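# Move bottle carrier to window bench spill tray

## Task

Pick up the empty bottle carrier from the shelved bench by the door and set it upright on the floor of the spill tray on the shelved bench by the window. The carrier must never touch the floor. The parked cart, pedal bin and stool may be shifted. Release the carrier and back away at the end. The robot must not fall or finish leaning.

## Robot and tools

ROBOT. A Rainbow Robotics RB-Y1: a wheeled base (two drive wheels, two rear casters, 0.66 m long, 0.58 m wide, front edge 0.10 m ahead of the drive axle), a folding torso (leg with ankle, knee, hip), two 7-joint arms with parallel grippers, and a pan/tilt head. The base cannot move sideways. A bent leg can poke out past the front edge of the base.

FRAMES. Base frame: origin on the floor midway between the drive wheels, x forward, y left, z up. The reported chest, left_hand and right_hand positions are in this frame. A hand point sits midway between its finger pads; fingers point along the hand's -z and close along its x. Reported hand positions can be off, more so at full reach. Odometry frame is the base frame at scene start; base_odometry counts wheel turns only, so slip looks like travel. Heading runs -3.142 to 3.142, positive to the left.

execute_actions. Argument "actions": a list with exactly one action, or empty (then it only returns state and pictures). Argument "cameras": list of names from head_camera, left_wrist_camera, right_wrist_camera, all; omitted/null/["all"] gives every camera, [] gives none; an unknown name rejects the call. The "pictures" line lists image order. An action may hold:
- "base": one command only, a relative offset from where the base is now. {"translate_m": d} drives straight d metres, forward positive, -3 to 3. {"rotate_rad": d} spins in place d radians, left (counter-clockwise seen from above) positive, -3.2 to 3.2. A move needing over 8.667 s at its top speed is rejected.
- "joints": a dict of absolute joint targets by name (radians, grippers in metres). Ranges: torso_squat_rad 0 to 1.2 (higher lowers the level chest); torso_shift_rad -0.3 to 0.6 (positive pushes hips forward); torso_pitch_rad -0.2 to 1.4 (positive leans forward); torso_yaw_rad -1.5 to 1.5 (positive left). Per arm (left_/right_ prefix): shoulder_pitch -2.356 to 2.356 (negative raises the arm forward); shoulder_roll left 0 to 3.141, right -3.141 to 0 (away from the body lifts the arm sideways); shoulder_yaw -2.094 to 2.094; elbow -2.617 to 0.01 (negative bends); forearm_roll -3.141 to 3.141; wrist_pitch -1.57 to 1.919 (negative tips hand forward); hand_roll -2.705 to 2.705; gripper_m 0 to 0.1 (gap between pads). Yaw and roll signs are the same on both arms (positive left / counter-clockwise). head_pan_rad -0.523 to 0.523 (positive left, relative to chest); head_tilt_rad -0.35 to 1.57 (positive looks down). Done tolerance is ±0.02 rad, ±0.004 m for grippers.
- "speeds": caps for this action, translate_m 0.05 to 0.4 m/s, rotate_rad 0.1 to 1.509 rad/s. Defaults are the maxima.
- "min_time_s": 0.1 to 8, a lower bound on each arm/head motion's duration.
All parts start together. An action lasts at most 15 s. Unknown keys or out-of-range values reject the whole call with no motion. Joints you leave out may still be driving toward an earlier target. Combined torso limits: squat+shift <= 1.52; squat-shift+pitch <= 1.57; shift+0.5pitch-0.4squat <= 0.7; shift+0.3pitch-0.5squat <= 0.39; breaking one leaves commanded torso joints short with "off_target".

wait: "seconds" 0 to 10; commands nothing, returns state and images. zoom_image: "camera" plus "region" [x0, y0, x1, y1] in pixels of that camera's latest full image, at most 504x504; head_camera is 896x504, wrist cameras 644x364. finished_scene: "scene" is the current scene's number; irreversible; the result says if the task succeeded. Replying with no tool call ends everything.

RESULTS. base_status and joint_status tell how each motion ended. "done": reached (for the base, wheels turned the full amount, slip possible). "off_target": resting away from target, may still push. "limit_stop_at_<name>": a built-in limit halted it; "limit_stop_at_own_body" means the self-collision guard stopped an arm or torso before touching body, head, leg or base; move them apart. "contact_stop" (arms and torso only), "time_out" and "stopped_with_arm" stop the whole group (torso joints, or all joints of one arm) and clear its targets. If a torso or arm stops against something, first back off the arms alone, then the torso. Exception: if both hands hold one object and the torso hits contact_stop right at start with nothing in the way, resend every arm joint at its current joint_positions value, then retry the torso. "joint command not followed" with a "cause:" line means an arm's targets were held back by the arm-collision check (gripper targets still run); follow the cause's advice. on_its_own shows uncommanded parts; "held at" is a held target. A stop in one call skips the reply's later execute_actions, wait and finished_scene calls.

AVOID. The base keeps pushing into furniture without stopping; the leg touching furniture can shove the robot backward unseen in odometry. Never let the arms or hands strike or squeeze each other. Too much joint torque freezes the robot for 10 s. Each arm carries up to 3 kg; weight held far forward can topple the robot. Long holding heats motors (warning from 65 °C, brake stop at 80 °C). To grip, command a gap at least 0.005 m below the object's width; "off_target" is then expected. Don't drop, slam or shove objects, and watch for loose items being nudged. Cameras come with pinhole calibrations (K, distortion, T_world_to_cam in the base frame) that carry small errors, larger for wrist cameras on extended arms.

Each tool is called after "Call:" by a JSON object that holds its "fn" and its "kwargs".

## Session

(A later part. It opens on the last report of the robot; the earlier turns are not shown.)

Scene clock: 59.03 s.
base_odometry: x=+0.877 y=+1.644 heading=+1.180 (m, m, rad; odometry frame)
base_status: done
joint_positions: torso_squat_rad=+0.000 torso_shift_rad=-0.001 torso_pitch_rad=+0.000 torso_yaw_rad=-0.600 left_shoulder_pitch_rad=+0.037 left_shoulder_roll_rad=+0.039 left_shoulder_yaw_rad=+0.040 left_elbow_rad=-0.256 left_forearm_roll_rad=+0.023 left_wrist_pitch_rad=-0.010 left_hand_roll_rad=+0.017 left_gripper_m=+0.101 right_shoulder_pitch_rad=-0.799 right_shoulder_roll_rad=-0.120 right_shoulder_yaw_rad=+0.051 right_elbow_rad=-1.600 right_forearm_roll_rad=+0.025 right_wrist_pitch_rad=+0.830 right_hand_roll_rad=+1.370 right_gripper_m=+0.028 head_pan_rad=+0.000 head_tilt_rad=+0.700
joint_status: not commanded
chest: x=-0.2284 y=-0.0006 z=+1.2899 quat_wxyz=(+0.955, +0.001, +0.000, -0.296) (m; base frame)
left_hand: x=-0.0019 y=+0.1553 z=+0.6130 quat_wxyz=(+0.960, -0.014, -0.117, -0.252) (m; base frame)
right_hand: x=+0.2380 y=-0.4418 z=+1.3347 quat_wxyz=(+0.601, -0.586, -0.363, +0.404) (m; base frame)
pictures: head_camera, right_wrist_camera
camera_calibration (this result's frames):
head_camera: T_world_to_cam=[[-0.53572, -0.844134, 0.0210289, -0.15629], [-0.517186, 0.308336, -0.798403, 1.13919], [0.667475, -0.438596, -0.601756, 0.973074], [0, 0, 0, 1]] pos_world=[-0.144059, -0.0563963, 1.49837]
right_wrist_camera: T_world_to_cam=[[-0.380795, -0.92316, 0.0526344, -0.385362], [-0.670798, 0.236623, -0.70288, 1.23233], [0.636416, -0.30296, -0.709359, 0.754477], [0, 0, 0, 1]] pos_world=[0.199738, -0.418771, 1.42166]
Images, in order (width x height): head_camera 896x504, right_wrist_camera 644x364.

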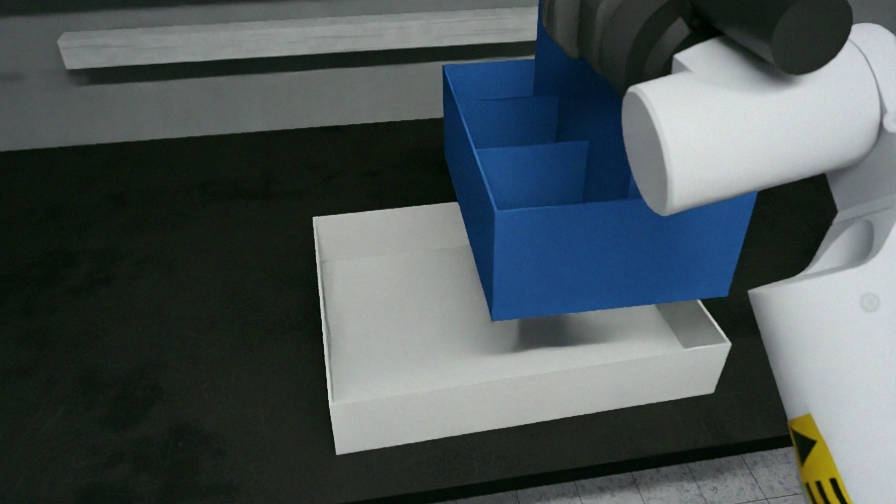

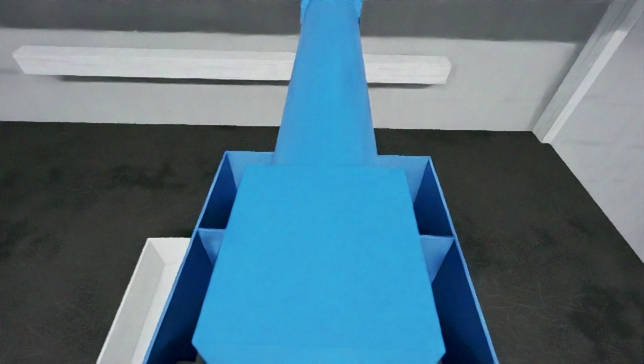

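Call:
{"fn": "execute_actions", "kwargs": {"actions": [{"base":{"translate_m":-0.62}}], "cameras": []}}

Call:
{"fn": "execute_actions", "kwargs": {"actions": [{"joints":{"torso_yaw_rad":0,"right_shoulder_pitch_rad":0,"right_shoulder_roll_rad":-0.12,"right_shoulder_yaw_rad":0,"right_forearm_roll_rad":0,"right_elbow_rad":-1.57,"right_wrist_pitch_rad":0,"right_hand_roll_rad":1.45},"min_time_s":2.5}], "cameras": []}}

Call:
{"fn": "execute_actions", "kwargs": {"actions": [{"joints":{"right_shoulder_roll_rad":-1.4,"right_hand_roll_rad":0.17,"head_pan_rad":-0.5,"head_tilt_rad":0.4},"min_time_s":3}]}}

Scene clock: 62.97 s.
base_odometry: x=+0.641 y=+1.070 heading=+1.181 (m, m, rad; odometry frame)
base_status: done
joint_positions: torso_squat_rad=+0.000 torso_shift_rad=-0.001 torso_pitch_rad=+0.000 torso_yaw_rad=-0.600 left_shoulder_pitch_rad=+0.037 left_shoulder_roll_rad=+0.039 left_shoulder_yaw_rad=+0.040 left_elbow_rad=-0.256 left_forearm_roll_rad=+0.023 left_wrist_pitch_rad=-0.010 left_hand_roll_rad=+0.017 left_gripper_m=+0.101 right_shoulder_pitch_rad=-0.799 right_shoulder_roll_rad=-0.120 right_shoulder_yaw_rad=+0.051 right_elbow_rad=-1.600 right_forearm_roll_rad=+0.025 right_wrist_pitch_rad=+0.830 right_hand_roll_rad=+1.370 right_gripper_m=+0.028 head_pan_rad=+0.000 head_tilt_rad=+0.700
joint_status: not commanded
chest: x=-0.2285 y=-0.0006 z=+1.2899 quat_wxyz=(+0.955, +0.001, +0.000, -0.296) (m; base frame)
left_hand: x=-0.0020 y=+0.1553 z=+0.6130 quat_wxyz=(+0.960, -0.014, -0.117, -0.252) (m; base frame)
right_hand: x=+0.2379 y=-0.4418 z=+1.3347 quat_wxyz=(+0.601, -0.586, -0.363, +0.404) (m; base frame)
pictures: none
No camera images: the call's "cameras" was empty. Leave "cameras" out to get every camera's image.

Scene clock: 65.77 s.
base_odometry: x=+0.641 y=+1.070 heading=+1.181 (m, m, rad; odometry frame)
base_status: not commanded
joint_positions: torso_squat_rad=+0.000 torso_shift_rad=-0.001 torso_pitch_rad=+0.000 torso_yaw_rad=+0.000 left_shoulder_pitch_rad=+0.037 left_shoulder_roll_rad=+0.039 left_shoulder_yaw_rad=+0.040 left_elbow_rad=-0.256 left_forearm_roll_rad=+0.023 left_wrist_pitch_rad=-0.010 left_hand_roll_rad=+0.017 left_gripper_m=+0.101 right_shoulder_pitch_rad=+0.000 right_shoulder_roll_rad=-0.120 right_shoulder_yaw_rad=+0.000 right_elbow_rad=-1.570 right_forearm_roll_rad=+0.000 right_wrist_pitch_rad=+0.000 right_hand_roll_rad=+1.450 right_gripper_m=+0.028 head_pan_rad=+0.000 head_tilt_rad=+0.700
joint_status: all done
chest: x=-0.2285 y=-0.0006 z=+1.2899 quat_wxyz=(+1.000, +0.001, +0.000, +0.000) (m; base frame)
left_hand: x=-0.1291 y=+0.2561 z=+0.6132 quat_wxyz=(+0.992, +0.022, -0.116, +0.043) (m; base frame)
right_hand: x=+0.2890 y=-0.2570 z=+1.0641 quat_wxyz=(+0.501, -0.499, -0.500, +0.500) (m; base frame)
pictures: none
No camera images: the call's "cameras" was empty. Leave "cameras" out to get every camera's image.

Scene clock: 69.07 s.
base_odometry: x=+0.641 y=+1.070 heading=+1.181 (m, m, rad; odometry frame)
base_status: not commanded
joint_positions: torso_squat_rad=+0.000 torso_shift_rad=-0.001 torso_pitch_rad=+0.000 torso_yaw_rad=+0.000 left_shoulder_pitch_rad=+0.037 left_shoulder_roll_rad=+0.039 left_shoulder_yaw_rad=+0.040 left_elbow_rad=-0.256 left_forearm_roll_rad=+0.023 left_wrist_pitch_rad=-0.010 left_hand_roll_rad=+0.017 left_gripper_m=+0.101 right_shoulder_pitch_rad=+0.000 right_shoulder_roll_rad=-1.400 right_shoulder_yaw_rad=+0.000 right_elbow_rad=-1.570 right_forearm_roll_rad=+0.000 right_wrist_pitch_rad=+0.000 right_hand_roll_rad=+0.170 right_gripper_m=+0.028 head_pan_rad=-0.500 head_tilt_rad=+0.400
joint_status: all done
chest: x=-0.2285 y=-0.0006 z=+1.2899 quat_wxyz=(+1.000, +0.001, +0.000, +0.000) (m; base frame)
left_hand: x=-0.1291 y=+0.2561 z=+0.6132 quat_wxyz=(+0.992, +0.022, -0.116, +0.043) (m; base frame)
right_hand: x=+0.2891 y=-0.5237 z=+1.3166 quat_wxyz=(+0.501, -0.499, -0.500, +0.499) (m; base frame)
pictures: head_camera, left_wrist_camera, right_wrist_camera
camera_calibration (this result's frames):
head_camera: T_world_to_cam=[[-0.455819, -0.889563, 0.0301139, -0.140863], [-0.314543, 0.129339, -0.940391, 1.39056], [0.832642, -0.43812, -0.338761, 0.618267], [0, 0, 0, 1]] pos_world=[-0.141612, -0.0342861, 1.52136]
left_wrist_camera: T_world_to_cam=[[0.968827, 0.092164, 0.229958, -0.0428028], [-0.0730463, -0.780689, 0.620636, -0.164827], [0.236726, -0.618087, -0.74962, 0.736494], [0, 0, 0, 1]] pos_world=[-0.144919, 0.330484, 0.664231]
right_wrist_camera: T_world_to_cam=[[0.0298566, -0.999438, 0.0152091, -0.549945], [-0.673929, -0.0313652, -0.73813, 1.18028], [0.738193, 0.0117882, -0.674487, 0.773811], [0, 0, 0, 1]] pos_world=[0.240622, -0.521738, 1.40149]
Images, in order (width x height): head_camera 896x504, left_wrist_camera 644x364, right_wrist_camera 644x364.

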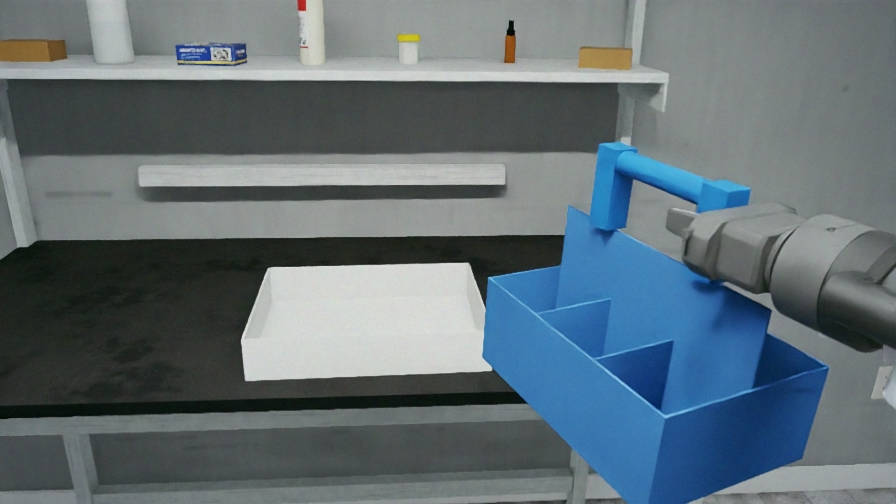

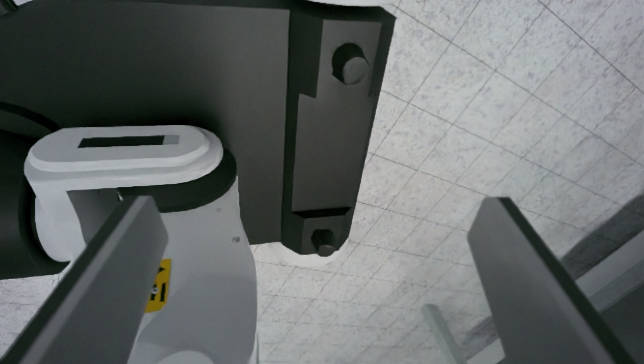

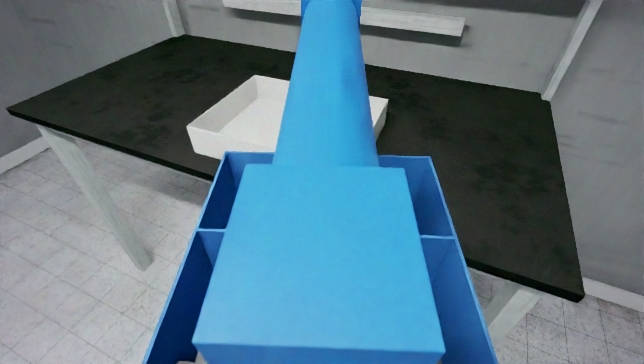

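Call:
{"fn": "execute_actions", "kwargs": {"actions": [{"base":{"rotate_rad":-1.549},"joints":{"torso_yaw_rad":1.5,"head_pan_rad":-0.5,"head_tilt_rad":0.7}}], "cameras": []}}

Call:
{"fn": "execute_actions", "kwargs": {"actions": [{"base":{"translate_m":0.69}}], "cameras": []}}

Call:
{"fn": "execute_actions", "kwargs": {"actions": [{"base":{"rotate_rad":1.198}}], "cameras": []}}

Call:
{"fn": "execute_actions", "kwargs": {"actions": [{"base":{"translate_m":0.4}}], "cameras": ["head_camera","right_wrist_camera"]}}

Scene clock: 73.13 s.
base_odometry: x=+0.641 y=+1.070 heading=-0.368 (m, m, rad; odometry frame)
base_status: done
joint_positions: torso_squat_rad=+0.000 torso_shift_rad=-0.001 torso_pitch_rad=+0.000 torso_yaw_rad=+1.133 left_shoulder_pitch_rad=+0.037 left_shoulder_roll_rad=+0.039 left_shoulder_yaw_rad=+0.040 left_elbow_rad=-0.256 left_forearm_roll_rad=+0.023 left_wrist_pitch_rad=-0.010 left_hand_roll_rad=+0.017 left_gripper_m=+0.101 right_shoulder_pitch_rad=+0.000 right_shoulder_roll_rad=-1.400 right_shoulder_yaw_rad=+0.000 right_elbow_rad=-1.570 right_forearm_roll_rad=+0.000 right_wrist_pitch_rad=+0.000 right_hand_roll_rad=+0.170 right_gripper_m=+0.028 head_pan_rad=-0.500 head_tilt_rad=+0.700
joint_status: torso_yaw_rad limit_stop_at_own_body (moved +1.133 of +1.500); the others done
on_its_own: torso_yaw_rad is held at +1.133, not at your +1.500, since a limit_stop_at_own_body
chest: x=-0.2285 y=-0.0005 z=+1.2899 quat_wxyz=(+0.844, +0.000, +0.000, +0.536) (m; base frame)
left_hand: x=-0.4181 y=+0.1988 z=+0.6130 quat_wxyz=(+0.814, +0.080, -0.087, +0.568) (m; base frame)
right_hand: x=+0.4646 y=+0.2462 z=+1.3176 quat_wxyz=(+0.155, -0.153, -0.690, +0.690) (m; base frame)
pictures: none
No camera images: the call's "cameras" was empty. Leave "cameras" out to get every camera's image.

not run: a stop came earlier in this reply.

not run: a stop came earlier in this reply.

not run: a stop came earlier in this reply.

Call:
{"fn": "execute_actions", "kwargs": {"actions": [{"joints":{"left_shoulder_roll_rad":0.4,"left_elbow_rad":-1.5}}], "cameras": []}}

Call:
{"fn": "execute_actions", "kwargs": {"actions": [{"base":{"translate_m":0.69},"joints":{"torso_yaw_rad":1.5}}], "cameras": []}}

Call:
{"fn": "execute_actions", "kwargs": {"actions": [{"base":{"rotate_rad":1.198}}], "cameras": []}}

Call:
{"fn": "execute_actions", "kwargs": {"actions": [{"base":{"translate_m":0.4}}], "cameras": ["head_camera","right_wrist_camera"]}}

Scene clock: 75.13 s.
base_odometry: x=+0.641 y=+1.070 heading=-0.368 (m, m, rad; odometry frame)
base_status: not commanded
joint_positions: torso_squat_rad=+0.000 torso_shift_rad=-0.001 torso_pitch_rad=+0.000 torso_yaw_rad=+1.133 left_shoulder_pitch_rad=+0.037 left_shoulder_roll_rad=+0.400 left_shoulder_yaw_rad=+0.040 left_elbow_rad=-1.500 left_forearm_roll_rad=+0.023 left_wrist_pitch_rad=-0.010 left_hand_roll_rad=+0.017 left_gripper_m=+0.101 right_shoulder_pitch_rad=+0.000 right_shoulder_roll_rad=-1.400 right_shoulder_yaw_rad=+0.000 right_elbow_rad=-1.570 right_forearm_roll_rad=+0.000 right_wrist_pitch_rad=+0.000 right_hand_roll_rad=+0.170 right_gripper_m=+0.028 head_pan_rad=-0.500 head_tilt_rad=+0.700
joint_status: all done
on_its_own: torso_yaw_rad is held at +1.133, not at your +1.500, since a limit_stop_at_own_body
chest: x=-0.2285 y=-0.0005 z=+1.2899 quat_wxyz=(+0.844, +0.000, +0.000, +0.536) (m; base frame)
left_hand: x=-0.3576 y=+0.6136 z=+1.0487 quat_wxyz=(+0.669, +0.481, -0.482, +0.300) (m; base frame)
right_hand: x=+0.4646 y=+0.2462 z=+1.3176 quat_wxyz=(+0.155, -0.153, -0.690, +0.690) (m; base frame)
pictures: none
No camera images: the call's "cameras" was empty. Leave "cameras" out to get every camera's image.

Scene clock: 78.23 s.
base_odometry: x=+1.284 y=+0.822 heading=-0.368 (m, m, rad; odometry frame)
base_status: done
joint_positions: torso_squat_rad=+0.000 torso_shift_rad=-0.001 torso_pitch_rad=+0.000 torso_yaw_rad=+1.500 left_shoulder_pitch_rad=+0.038 left_shoulder_roll_rad=+0.400 left_shoulder_yaw_rad=+0.040 left_elbow_rad=-1.500 left_forearm_roll_rad=+0.023 left_wrist_pitch_rad=-0.010 left_hand_roll_rad=+0.017 left_gripper_m=+0.101 right_shoulder_pitch_rad=+0.000 right_shoulder_roll_rad=-1.400 right_shoulder_yaw_rad=+0.000 right_elbow_rad=-1.570 right_forearm_roll_rad=+0.000 right_wrist_pitch_rad=+0.000 right_hand_roll_rad=+0.170 right_gripper_m=+0.028 head_pan_rad=-0.500 head_tilt_rad=+0.700
joint_status: all done
chest: x=-0.2284 y=-0.0005 z=+1.2899 quat_wxyz=(+0.732, +0.000, +0.000, +0.682) (m; base frame)
left_hand: x=-0.5695 y=+0.5262 z=+1.0485 quat_wxyz=(+0.603, +0.561, -0.386, +0.417) (m; base frame)
right_hand: x=+0.3299 y=+0.4786 z=+1.3177 quat_wxyz=(+0.026, -0.025, -0.707, +0.707) (m; base frame)
pictures: none
No camera images: the call's "cameras" was empty. Leave "cameras" out to get every camera's image.

Scene clock: 81.67 s.
base_odometry: x=+1.284 y=+0.822 heading=+0.829 (m, m, rad; odometry frame)
base_status: done
joint_positions: torso_squat_rad=+0.000 torso_shift_rad=-0.001 torso_pitch_rad=+0.000 torso_yaw_rad=+1.500 left_shoulder_pitch_rad=+0.037 left_shoulder_roll_rad=+0.400 left_shoulder_yaw_rad=+0.040 left_elbow_rad=-1.500 left_forearm_roll_rad=+0.023 left_wrist_pitch_rad=-0.010 left_hand_roll_rad=+0.017 left_gripper_m=+0.101 right_shoulder_pitch_rad=+0.000 right_shoulder_roll_rad=-1.400 right_shoulder_yaw_rad=+0.000 right_elbow_rad=-1.570 right_forearm_roll_rad=+0.000 right_wrist_pitch_rad=+0.000 right_hand_roll_rad=+0.170 right_gripper_m=+0.028 head_pan_rad=-0.500 head_tilt_rad=+0.700
joint_status: not commanded
chest: x=-0.2285 y=-0.0005 z=+1.2899 quat_wxyz=(+0.732, +0.000, +0.000, +0.682) (m; base frame)
left_hand: x=-0.5695 y=+0.5262 z=+1.0485 quat_wxyz=(+0.603, +0.561, -0.386, +0.417) (m; base frame)
right_hand: x=+0.3299 y=+0.4786 z=+1.3178 quat_wxyz=(+0.026, -0.025, -0.707, +0.707) (m; base frame)
pictures: none
No camera images: the call's "cameras" was empty. Leave "cameras" out to get every camera's image.

Scene clock: 84.27 s.
base_odometry: x=+1.554 y=+1.117 heading=+0.830 (m, m, rad; odometry frame)
base_status: done
joint_positions: torso_squat_rad=+0.000 torso_shift_rad=-0.001 torso_pitch_rad=+0.000 torso_yaw_rad=+1.500 left_shoulder_pitch_rad=+0.037 left_shoulder_roll_rad=+0.400 left_shoulder_yaw_rad=+0.040 left_elbow_rad=-1.500 left_forearm_roll_rad=+0.023 left_wrist_pitch_rad=-0.010 left_hand_roll_rad=+0.017 left_gripper_m=+0.101 right_shoulder_pitch_rad=+0.000 right_shoulder_roll_rad=-1.400 right_shoulder_yaw_rad=+0.000 right_elbow_rad=-1.570 right_forearm_roll_rad=+0.000 right_wrist_pitch_rad=+0.000 right_hand_roll_rad=+0.170 right_gripper_m=+0.028 head_pan_rad=-0.500 head_tilt_rad=+0.700
joint_status: not commanded
chest: x=-0.2284 y=-0.0005 z=+1.2899 quat_wxyz=(+0.732, +0.000, +0.000, +0.682) (m; base frame)
left_hand: x=-0.5694 y=+0.5262 z=+1.0485 quat_wxyz=(+0.603, +0.561, -0.386, +0.417) (m; base frame)
right_hand: x=+0.3300 y=+0.4786 z=+1.3177 quat_wxyz=(+0.026, -0.025, -0.707, +0.707) (m; base frame)
pictures: head_camera, right_wrist_camera
camera_calibration (this result's frames):
head_camera: T_world_to_cam=[[0.859289, -0.511042, 0.0214373, 0.172723], [-0.292232, -0.524906, -0.799421, 1.19021], [0.41979, 0.680669, -0.600388, 0.917364], [0, 0, 0, 1]] pos_world=[-0.185703, 0.0885947, 1.49855]
right_wrist_camera: T_world_to_cam=[[0.999021, -0.0410617, 0.0164739, -0.329633], [-0.0155174, -0.673889, -0.73867, 1.33103], [0.0414326, 0.737691, -0.673866, 0.614251], [0, 0, 0, 1]] pos_world=[0.324514, 0.430303, 1.40255]
Images, in order (width x height): head_camera 896x504, right_wrist_camera 644x364.

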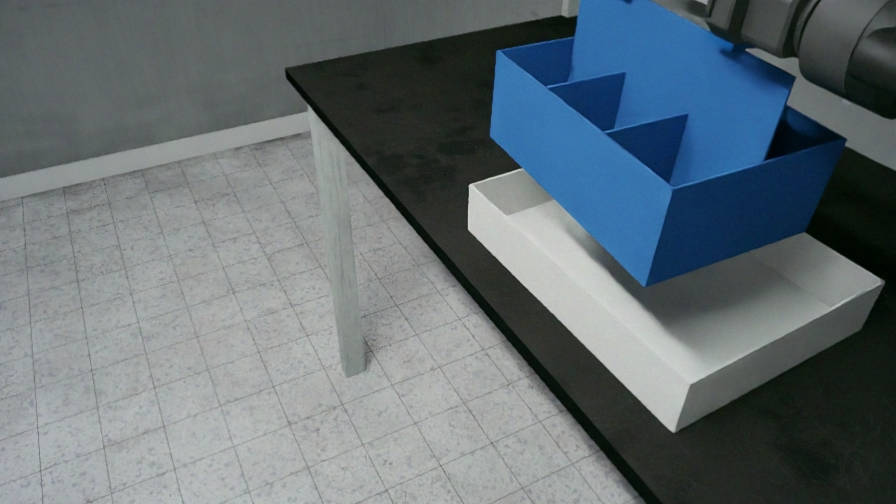

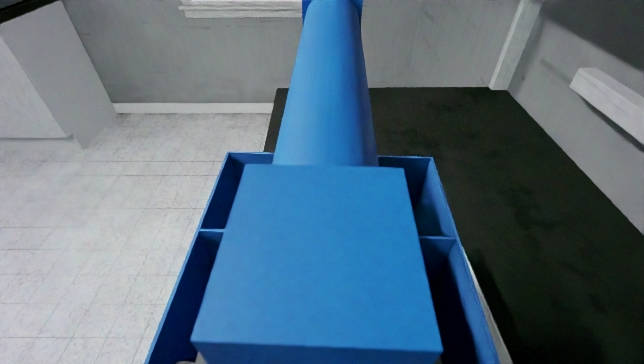

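Call:
{"fn": "execute_actions", "kwargs": {"actions": [{"base":{"translate_m":0.07},"joints":{"torso_squat_rad":0.45}}], "cameras": ["head_camera","right_wrist_camera"]}}

Scene clock: 88.60 s.
base_odometry: x=+1.601 y=+1.169 heading=+0.830 (m, m, rad; odometry frame)
base_status: done
joint_positions: torso_squat_rad=+0.450 torso_shift_rad=-0.001 torso_pitch_rad=+0.000 torso_yaw_rad=+1.500 left_shoulder_pitch_rad=+0.037 left_shoulder_roll_rad=+0.400 left_shoulder_yaw_rad=+0.040 left_elbow_rad=-1.500 left_forearm_roll_rad=+0.023 left_wrist_pitch_rad=-0.010 left_hand_roll_rad=+0.017 left_gripper_m=+0.101 right_shoulder_pitch_rad=+0.000 right_shoulder_roll_rad=-1.400 right_shoulder_yaw_rad=+0.000 right_elbow_rad=-1.570 right_forearm_roll_rad=+0.000 right_wrist_pitch_rad=+0.000 right_hand_roll_rad=+0.170 right_gripper_m=+0.028 head_pan_rad=-0.500 head_tilt_rad=+0.700
joint_status: all done
chest: x=-0.2286 y=-0.0005 z=+1.2202 quat_wxyz=(+0.732, +0.000, +0.000, +0.682) (m; base frame)
left_hand: x=-0.5695 y=+0.5262 z=+0.9787 quat_wxyz=(+0.602, +0.560, -0.386, +0.417) (m; base frame)
right_hand: x=+0.3299 y=+0.4786 z=+1.2482 quat_wxyz=(+0.026, -0.025, -0.707, +0.707) (m; base frame)
pictures: head_camera, right_wrist_camera
camera_calibration (this result's frames):
head_camera: T_world_to_cam=[[0.85928, -0.511043, 0.0217422, 0.173964], [-0.291951, -0.524909, -0.799522, 1.13466], [0.420002, 0.680665, -0.600244, 0.875447], [0, 0, 0, 1]] pos_world=[-0.185908, 0.0886105, 1.42888]
right_wrist_camera: T_world_to_cam=[[0.999015, -0.041066, 0.0168334, -0.328793], [-0.0152554, -0.673904, -0.738661, 1.27962], [0.0416779, 0.737676, -0.673867, 0.567347], [0, 0, 0, 1]] pos_world=[0.324344, 0.430318, 1.33305]
Images, in order (width x height): head_camera 896x504, right_wrist_camera 644x364.

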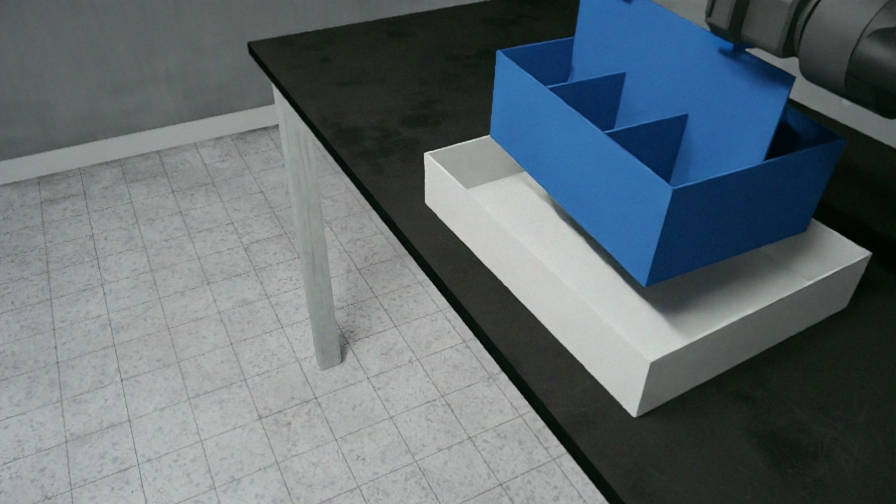

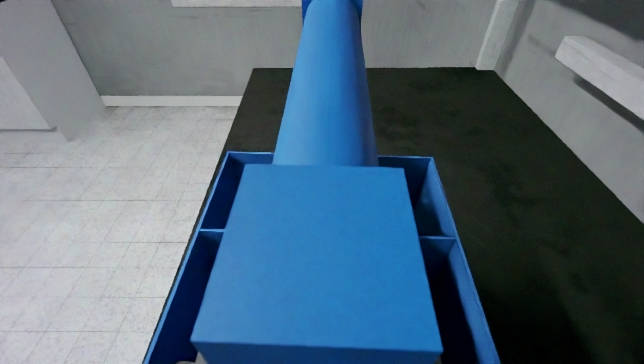

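Call:
{"fn": "execute_actions", "kwargs": {"actions": [{"base":{"translate_m":-0.16},"speeds":{"translate_m":0.1},"joints":{"torso_squat_rad":0.35,"right_elbow_rad":-1.0,"right_wrist_pitch_rad":-0.57},"min_time_s":2}], "cameras": ["head_camera"]}}

Scene clock: 91.07 s.
base_odometry: x=+1.493 y=+1.051 heading=+0.828 (m, m, rad; odometry frame)
base_status: done
joint_positions: torso_squat_rad=+0.350 torso_shift_rad=-0.001 torso_pitch_rad=+0.000 torso_yaw_rad=+1.500 left_shoulder_pitch_rad=+0.037 left_shoulder_roll_rad=+0.400 left_shoulder_yaw_rad=+0.040 left_elbow_rad=-1.500 left_forearm_roll_rad=+0.023 left_wrist_pitch_rad=-0.010 left_hand_roll_rad=+0.017 left_gripper_m=+0.101 right_shoulder_pitch_rad=+0.000 right_shoulder_roll_rad=-1.400 right_shoulder_yaw_rad=+0.000 right_elbow_rad=-1.000 right_forearm_roll_rad=+0.000 right_wrist_pitch_rad=-0.570 right_hand_roll_rad=+0.170 right_gripper_m=+0.028 head_pan_rad=-0.500 head_tilt_rad=+0.700
joint_status: all done
chest: x=-0.2286 y=-0.0005 z=+1.2475 quat_wxyz=(+0.732, +0.000, +0.000, +0.682) (m; base frame)
left_hand: x=-0.5695 y=+0.5262 z=+1.0060 quat_wxyz=(+0.603, +0.560, -0.386, +0.417) (m; base frame)
right_hand: x=+0.4566 y=+0.4121 z=+1.2527 quat_wxyz=(+0.026, -0.025, -0.707, +0.707) (m; base frame)
pictures: head_camera
camera_calibration (this result's frames):
head_camera: T_world_to_cam=[[0.859275, -0.511054, 0.0216974, 0.173456], [-0.292, -0.524906, -0.799506, 1.15639], [0.41998, 0.680659, -0.600267, 0.891836], [0, 0, 0, 1]] pos_world=[-0.185934, 0.0886037, 1.45611]
Images, in order (width x height): head_camera 896x504.

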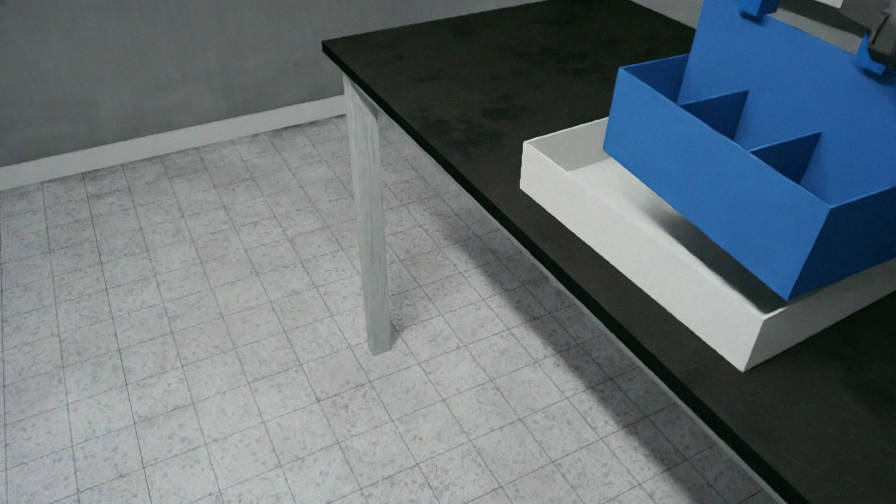

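Call:
{"fn": "execute_actions", "kwargs": {"actions": [{"base":{"translate_m":0.07},"speeds":{"translate_m":0.05},"joints":{"right_elbow_rad":-1.27,"right_wrist_pitch_rad":-0.3},"min_time_s":1.5}], "cameras": []}}

Call:
{"fn": "execute_actions", "kwargs": {"actions": [{"joints":{"torso_squat_rad":0.58}}], "cameras": ["head_camera","right_wrist_camera"]}}

Scene clock: 93.37 s.
base_odometry: x=+1.541 y=+1.102 heading=+0.829 (m, m, rad; odometry frame)
base_status: done
joint_positions: torso_squat_rad=+0.350 torso_shift_rad=-0.001 torso_pitch_rad=+0.000 torso_yaw_rad=+1.500 left_shoulder_pitch_rad=+0.037 left_shoulder_roll_rad=+0.400 left_shoulder_yaw_rad=+0.040 left_elbow_rad=-1.500 left_forearm_roll_rad=+0.023 left_wrist_pitch_rad=-0.010 left_hand_roll_rad=+0.017 left_gripper_m=+0.101 right_shoulder_pitch_rad=+0.000 right_shoulder_roll_rad=-1.400 right_shoulder_yaw_rad=+0.000 right_elbow_rad=-1.270 right_forearm_roll_rad=+0.000 right_wrist_pitch_rad=-0.300 right_hand_roll_rad=+0.170 right_gripper_m=+0.028 head_pan_rad=-0.500 head_tilt_rad=+0.700
joint_status: all done
chest: x=-0.2285 y=-0.0005 z=+1.2475 quat_wxyz=(+0.732, +0.000, +0.000, +0.682) (m; base frame)
left_hand: x=-0.5695 y=+0.5262 z=+1.0061 quat_wxyz=(+0.603, +0.561, -0.386, +0.417) (m; base frame)
right_hand: x=+0.4015 y=+0.4528 z=+1.2626 quat_wxyz=(+0.026, -0.025, -0.707, +0.707) (m; base frame)
pictures: none
No camera images: the call's "cameras" was empty. Leave "cameras" out to get every camera's image.

Scene clock: 94.93 s.
base_odometry: x=+1.541 y=+1.102 heading=+0.829 (m, m, rad; odometry frame)
base_status: not commanded
joint_positions: torso_squat_rad=+0.580 torso_shift_rad=-0.001 torso_pitch_rad=+0.000 torso_yaw_rad=+1.500 left_shoulder_pitch_rad=+0.037 left_shoulder_roll_rad=+0.400 left_shoulder_yaw_rad=+0.040 left_elbow_rad=-1.500 left_forearm_roll_rad=+0.023 left_wrist_pitch_rad=-0.010 left_hand_roll_rad=+0.017 left_gripper_m=+0.101 right_shoulder_pitch_rad=+0.000 right_shoulder_roll_rad=-1.400 right_shoulder_yaw_rad=+0.000 right_elbow_rad=-1.270 right_forearm_roll_rad=+0.000 right_wrist_pitch_rad=-0.300 right_hand_roll_rad=+0.170 right_gripper_m=+0.028 head_pan_rad=-0.500 head_tilt_rad=+0.700
joint_status: all done
chest: x=-0.2285 y=-0.0005 z=+1.1755 quat_wxyz=(+0.732, +0.000, +0.000, +0.682) (m; base frame)
left_hand: x=-0.5695 y=+0.5262 z=+0.9340 quat_wxyz=(+0.603, +0.560, -0.386, +0.417) (m; base frame)
right_hand: x=+0.4014 y=+0.4528 z=+1.1908 quat_wxyz=(+0.026, -0.025, -0.707, +0.707) (m; base frame)
pictures: head_camera, right_wrist_camera
camera_calibration (this result's frames):
head_camera: T_world_to_cam=[[0.859277, -0.511048, 0.0217348, 0.17492], [-0.291964, -0.524912, -0.799515, 1.09885], [0.42, 0.680659, -0.600253, 0.848552], [0, 0, 0, 1]] pos_world=[-0.18587, 0.0886204, 1.38409]
right_wrist_camera: T_world_to_cam=[[0.999016, -0.0410381, 0.0167954, -0.400328], [-0.0152659, -0.673927, -0.73864, 1.22086], [0.0416313, 0.737658, -0.67389, 0.54473], [0, 0, 0, 1]] pos_world=[0.395894, 0.404519, 1.27559]
Images, in order (width x height): head_camera 896x504, right_wrist_camera 644x364.

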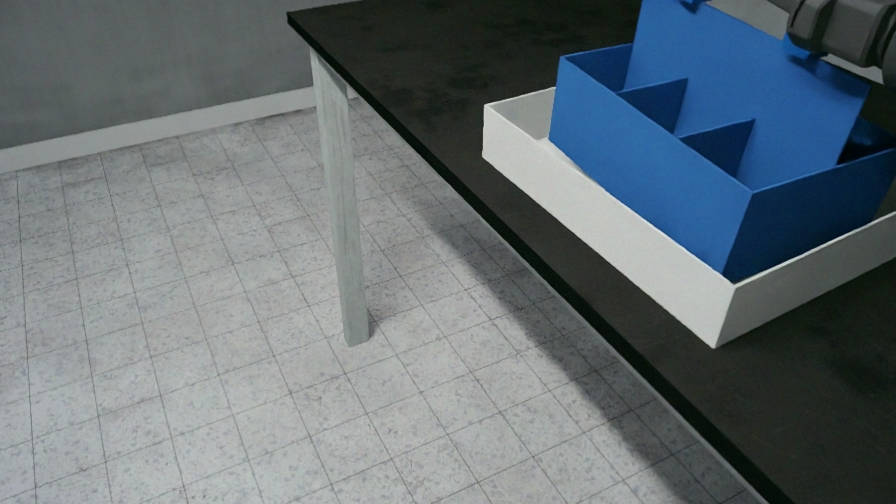

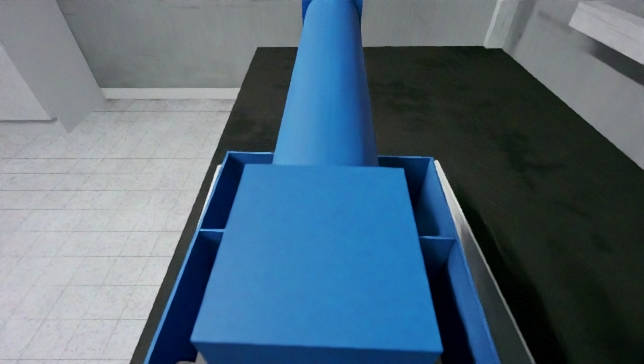

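Inside. Lower further.

Call:
{"fn": "execute_actions", "kwargs": {"actions": [{"joints":{"torso_squat_rad":0.67}}], "cameras": ["head_camera","right_wrist_camera"]}}

Scene clock: 96.07 s.
base_odometry: x=+1.541 y=+1.102 heading=+0.829 (m, m, rad; odometry frame)
base_status: not commanded
joint_positions: torso_squat_rad=+0.670 torso_shift_rad=-0.001 torso_pitch_rad=-0.001 torso_yaw_rad=+1.500 left_shoulder_pitch_rad=+0.037 left_shoulder_roll_rad=+0.400 left_shoulder_yaw_rad=+0.040 left_elbow_rad=-1.500 left_forearm_roll_rad=+0.023 left_wrist_pitch_rad=-0.010 left_hand_roll_rad=+0.017 left_gripper_m=+0.101 right_shoulder_pitch_rad=+0.000 right_shoulder_roll_rad=-1.400 right_shoulder_yaw_rad=+0.000 right_elbow_rad=-1.270 right_forearm_roll_rad=+0.000 right_wrist_pitch_rad=-0.300 right_hand_roll_rad=+0.170 right_gripper_m=+0.028 head_pan_rad=-0.500 head_tilt_rad=+0.700
joint_status: all done
chest: x=-0.2286 y=-0.0005 z=+1.1386 quat_wxyz=(+0.732, +0.000, -0.001, +0.682) (m; base frame)
left_hand: x=-0.5695 y=+0.5262 z=+0.8970 quat_wxyz=(+0.602, +0.560, -0.386, +0.417) (m; base frame)
right_hand: x=+0.4012 y=+0.4529 z=+1.1545 quat_wxyz=(+0.025, -0.025, -0.707, +0.706) (m; base frame)
pictures: head_camera, right_wrist_camera
camera_calibration (this result's frames):
head_camera: T_world_to_cam=[[0.859272, -0.511048, 0.0219485, 0.175568], [-0.291767, -0.524915, -0.799585, 1.06948], [0.420148, 0.680657, -0.600152, 0.826382], [0, 0, 0, 1]] pos_world=[-0.186023, 0.0886288, 1.34724]
right_wrist_camera: T_world_to_cam=[[0.999016, -0.0407883, 0.0174323, -0.400369], [-0.0145987, -0.673441, -0.739097, 1.19421], [0.0418862, 0.738115, -0.673373, 0.519341], [0, 0, 0, 1]] pos_world=[0.395656, 0.404565, 1.23933]
Images, in order (width x height): head_camera 896x504, right_wrist_camera 644x364.

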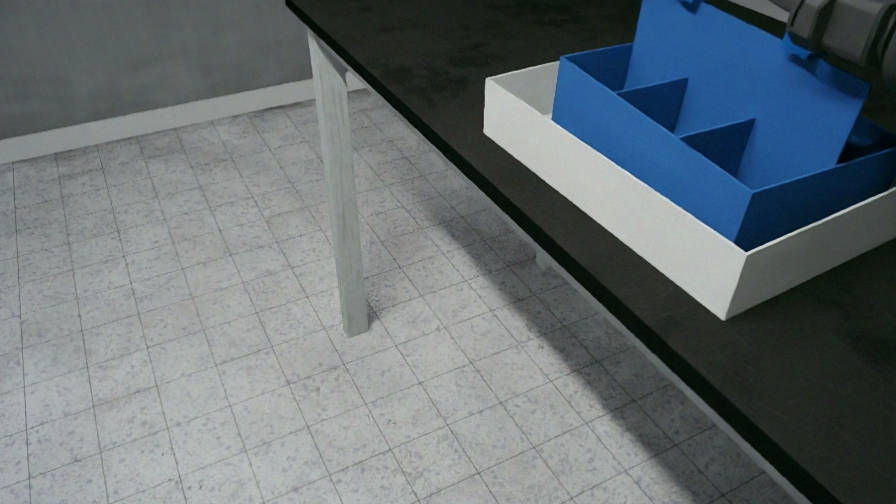

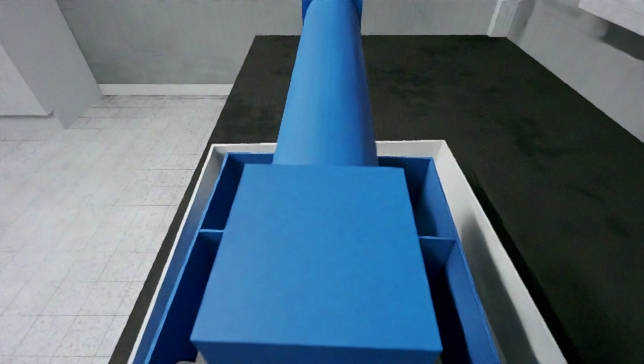

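Seems just touching. Release, rise, retreat.

Call:
{"fn": "execute_actions", "kwargs": {"actions": [{"joints":{"right_gripper_m":0.1}}], "cameras": []}}

Call:
{"fn": "execute_actions", "kwargs": {"actions": [{"joints":{"torso_squat_rad":0.2}}], "cameras": []}}

Call:
{"fn": "execute_actions", "kwargs": {"actions": [{"base":{"translate_m":-0.5}}], "cameras": ["head_camera"]}}

Call:
{"fn": "finished_scene", "kwargs": {"scene": 1}}

Scene clock: 97.77 s.
base_odometry: x=+1.541 y=+1.102 heading=+0.829 (m, m, rad; odometry frame)
base_status: not commanded
joint_positions: torso_squat_rad=+0.670 torso_shift_rad=-0.001 torso_pitch_rad=+0.000 torso_yaw_rad=+1.500 left_shoulder_pitch_rad=+0.037 left_shoulder_roll_rad=+0.400 left_shoulder_yaw_rad=+0.040 left_elbow_rad=-1.500 left_forearm_roll_rad=+0.023 left_wrist_pitch_rad=-0.010 left_hand_roll_rad=+0.017 left_gripper_m=+0.101 right_shoulder_pitch_rad=+0.000 right_shoulder_roll_rad=-1.400 right_shoulder_yaw_rad=+0.000 right_elbow_rad=-1.270 right_forearm_roll_rad=+0.000 right_wrist_pitch_rad=-0.300 right_hand_roll_rad=+0.170 right_gripper_m=+0.100 head_pan_rad=-0.500 head_tilt_rad=+0.700
joint_status: all done
chest: x=-0.2286 y=-0.0005 z=+1.1386 quat_wxyz=(+0.732, +0.000, -0.001, +0.682) (m; base frame)
left_hand: x=-0.5695 y=+0.5262 z=+0.8970 quat_wxyz=(+0.602, +0.560, -0.386, +0.417) (m; base frame)
right_hand: x=+0.4012 y=+0.4529 z=+1.1545 quat_wxyz=(+0.025, -0.025, -0.707, +0.706) (m; base frame)
pictures: none
No camera images: the call's "cameras" was empty. Leave "cameras" out to get every camera's image.

Scene clock: 100.13 s.
base_odometry: x=+1.541 y=+1.102 heading=+0.829 (m, m, rad; odometry frame)
base_status: not commanded
joint_positions: torso_squat_rad=+0.200 torso_shift_rad=-0.001 torso_pitch_rad=+0.000 torso_yaw_rad=+1.500 left_shoulder_pitch_rad=+0.037 left_shoulder_roll_rad=+0.400 left_shoulder_yaw_rad=+0.040 left_elbow_rad=-1.500 left_forearm_roll_rad=+0.023 left_wrist_pitch_rad=-0.010 left_hand_roll_rad=+0.017 left_gripper_m=+0.101 right_shoulder_pitch_rad=+0.000 right_shoulder_roll_rad=-1.400 right_shoulder_yaw_rad=+0.000 right_elbow_rad=-1.270 right_forearm_roll_rad=+0.000 right_wrist_pitch_rad=-0.300 right_hand_roll_rad=+0.170 right_gripper_m=+0.100 head_pan_rad=-0.500 head_tilt_rad=+0.700
joint_status: all done
chest: x=-0.2285 y=-0.0005 z=+1.2760 quat_wxyz=(+0.732, +0.000, +0.000, +0.682) (m; base frame)
left_hand: x=-0.5695 y=+0.5262 z=+1.0346 quat_wxyz=(+0.603, +0.561, -0.386, +0.417) (m; base frame)
right_hand: x=+0.4014 y=+0.4528 z=+1.2916 quat_wxyz=(+0.026, -0.025, -0.707, +0.706) (m; base frame)
pictures: none
No camera images: the call's "cameras" was empty. Leave "cameras" out to get every camera's image.

Scene clock: 102.87 s.
base_odometry: x=+1.203 y=+0.733 heading=+0.831 (m, m, rad; odometry frame)
base_status: done
joint_positions: torso_squat_rad=+0.200 torso_shift_rad=-0.001 torso_pitch_rad=+0.000 torso_yaw_rad=+1.500 left_shoulder_pitch_rad=+0.037 left_shoulder_roll_rad=+0.400 left_shoulder_yaw_rad=+0.040 left_elbow_rad=-1.500 left_forearm_roll_rad=+0.023 left_wrist_pitch_rad=-0.010 left_hand_roll_rad=+0.017 left_gripper_m=+0.101 right_shoulder_pitch_rad=+0.000 right_shoulder_roll_rad=-1.400 right_shoulder_yaw_rad=+0.000 right_elbow_rad=-1.270 right_forearm_roll_rad=+0.000 right_wrist_pitch_rad=-0.300 right_hand_roll_rad=+0.170 right_gripper_m=+0.100 head_pan_rad=-0.500 head_tilt_rad=+0.700
joint_status: not commanded
chest: x=-0.2287 y=-0.0005 z=+1.2760 quat_wxyz=(+0.732, +0.000, -0.001, +0.682) (m; base frame)
left_hand: x=-0.5696 y=+0.5262 z=+1.0344 quat_wxyz=(+0.602, +0.560, -0.386, +0.417) (m; base frame)
right_hand: x=+0.4011 y=+0.4528 z=+1.2918 quat_wxyz=(+0.025, -0.025, -0.707, +0.706) (m; base frame)
pictures: head_camera
camera_calibration (this result's frames):
head_camera: T_world_to_cam=[[0.859273, -0.51105, 0.0218476, 0.172723], [-0.29186, -0.524912, -0.799553, 1.17922], [0.420079, 0.680658, -0.600198, 0.90892], [0, 0, 0, 1]] pos_world=[-0.186067, 0.0885942, 1.48461]
Images, in order (width x height): head_camera 896x504.

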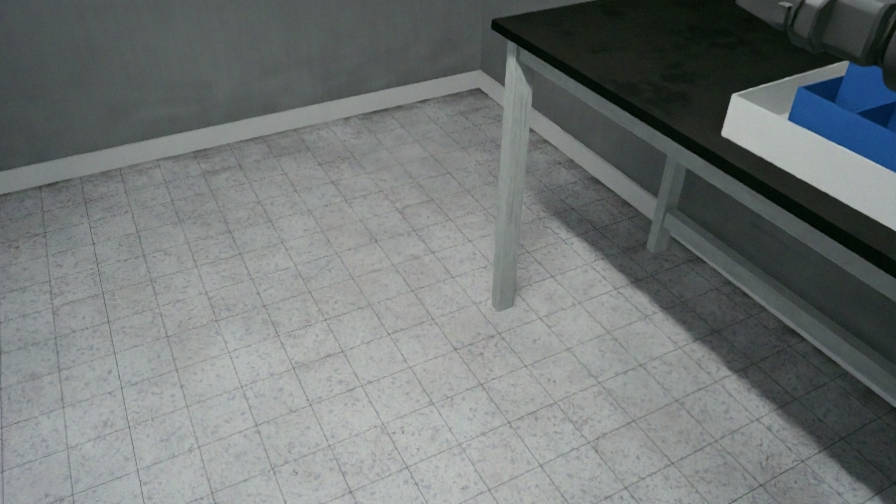

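The scene is finished: the task was done.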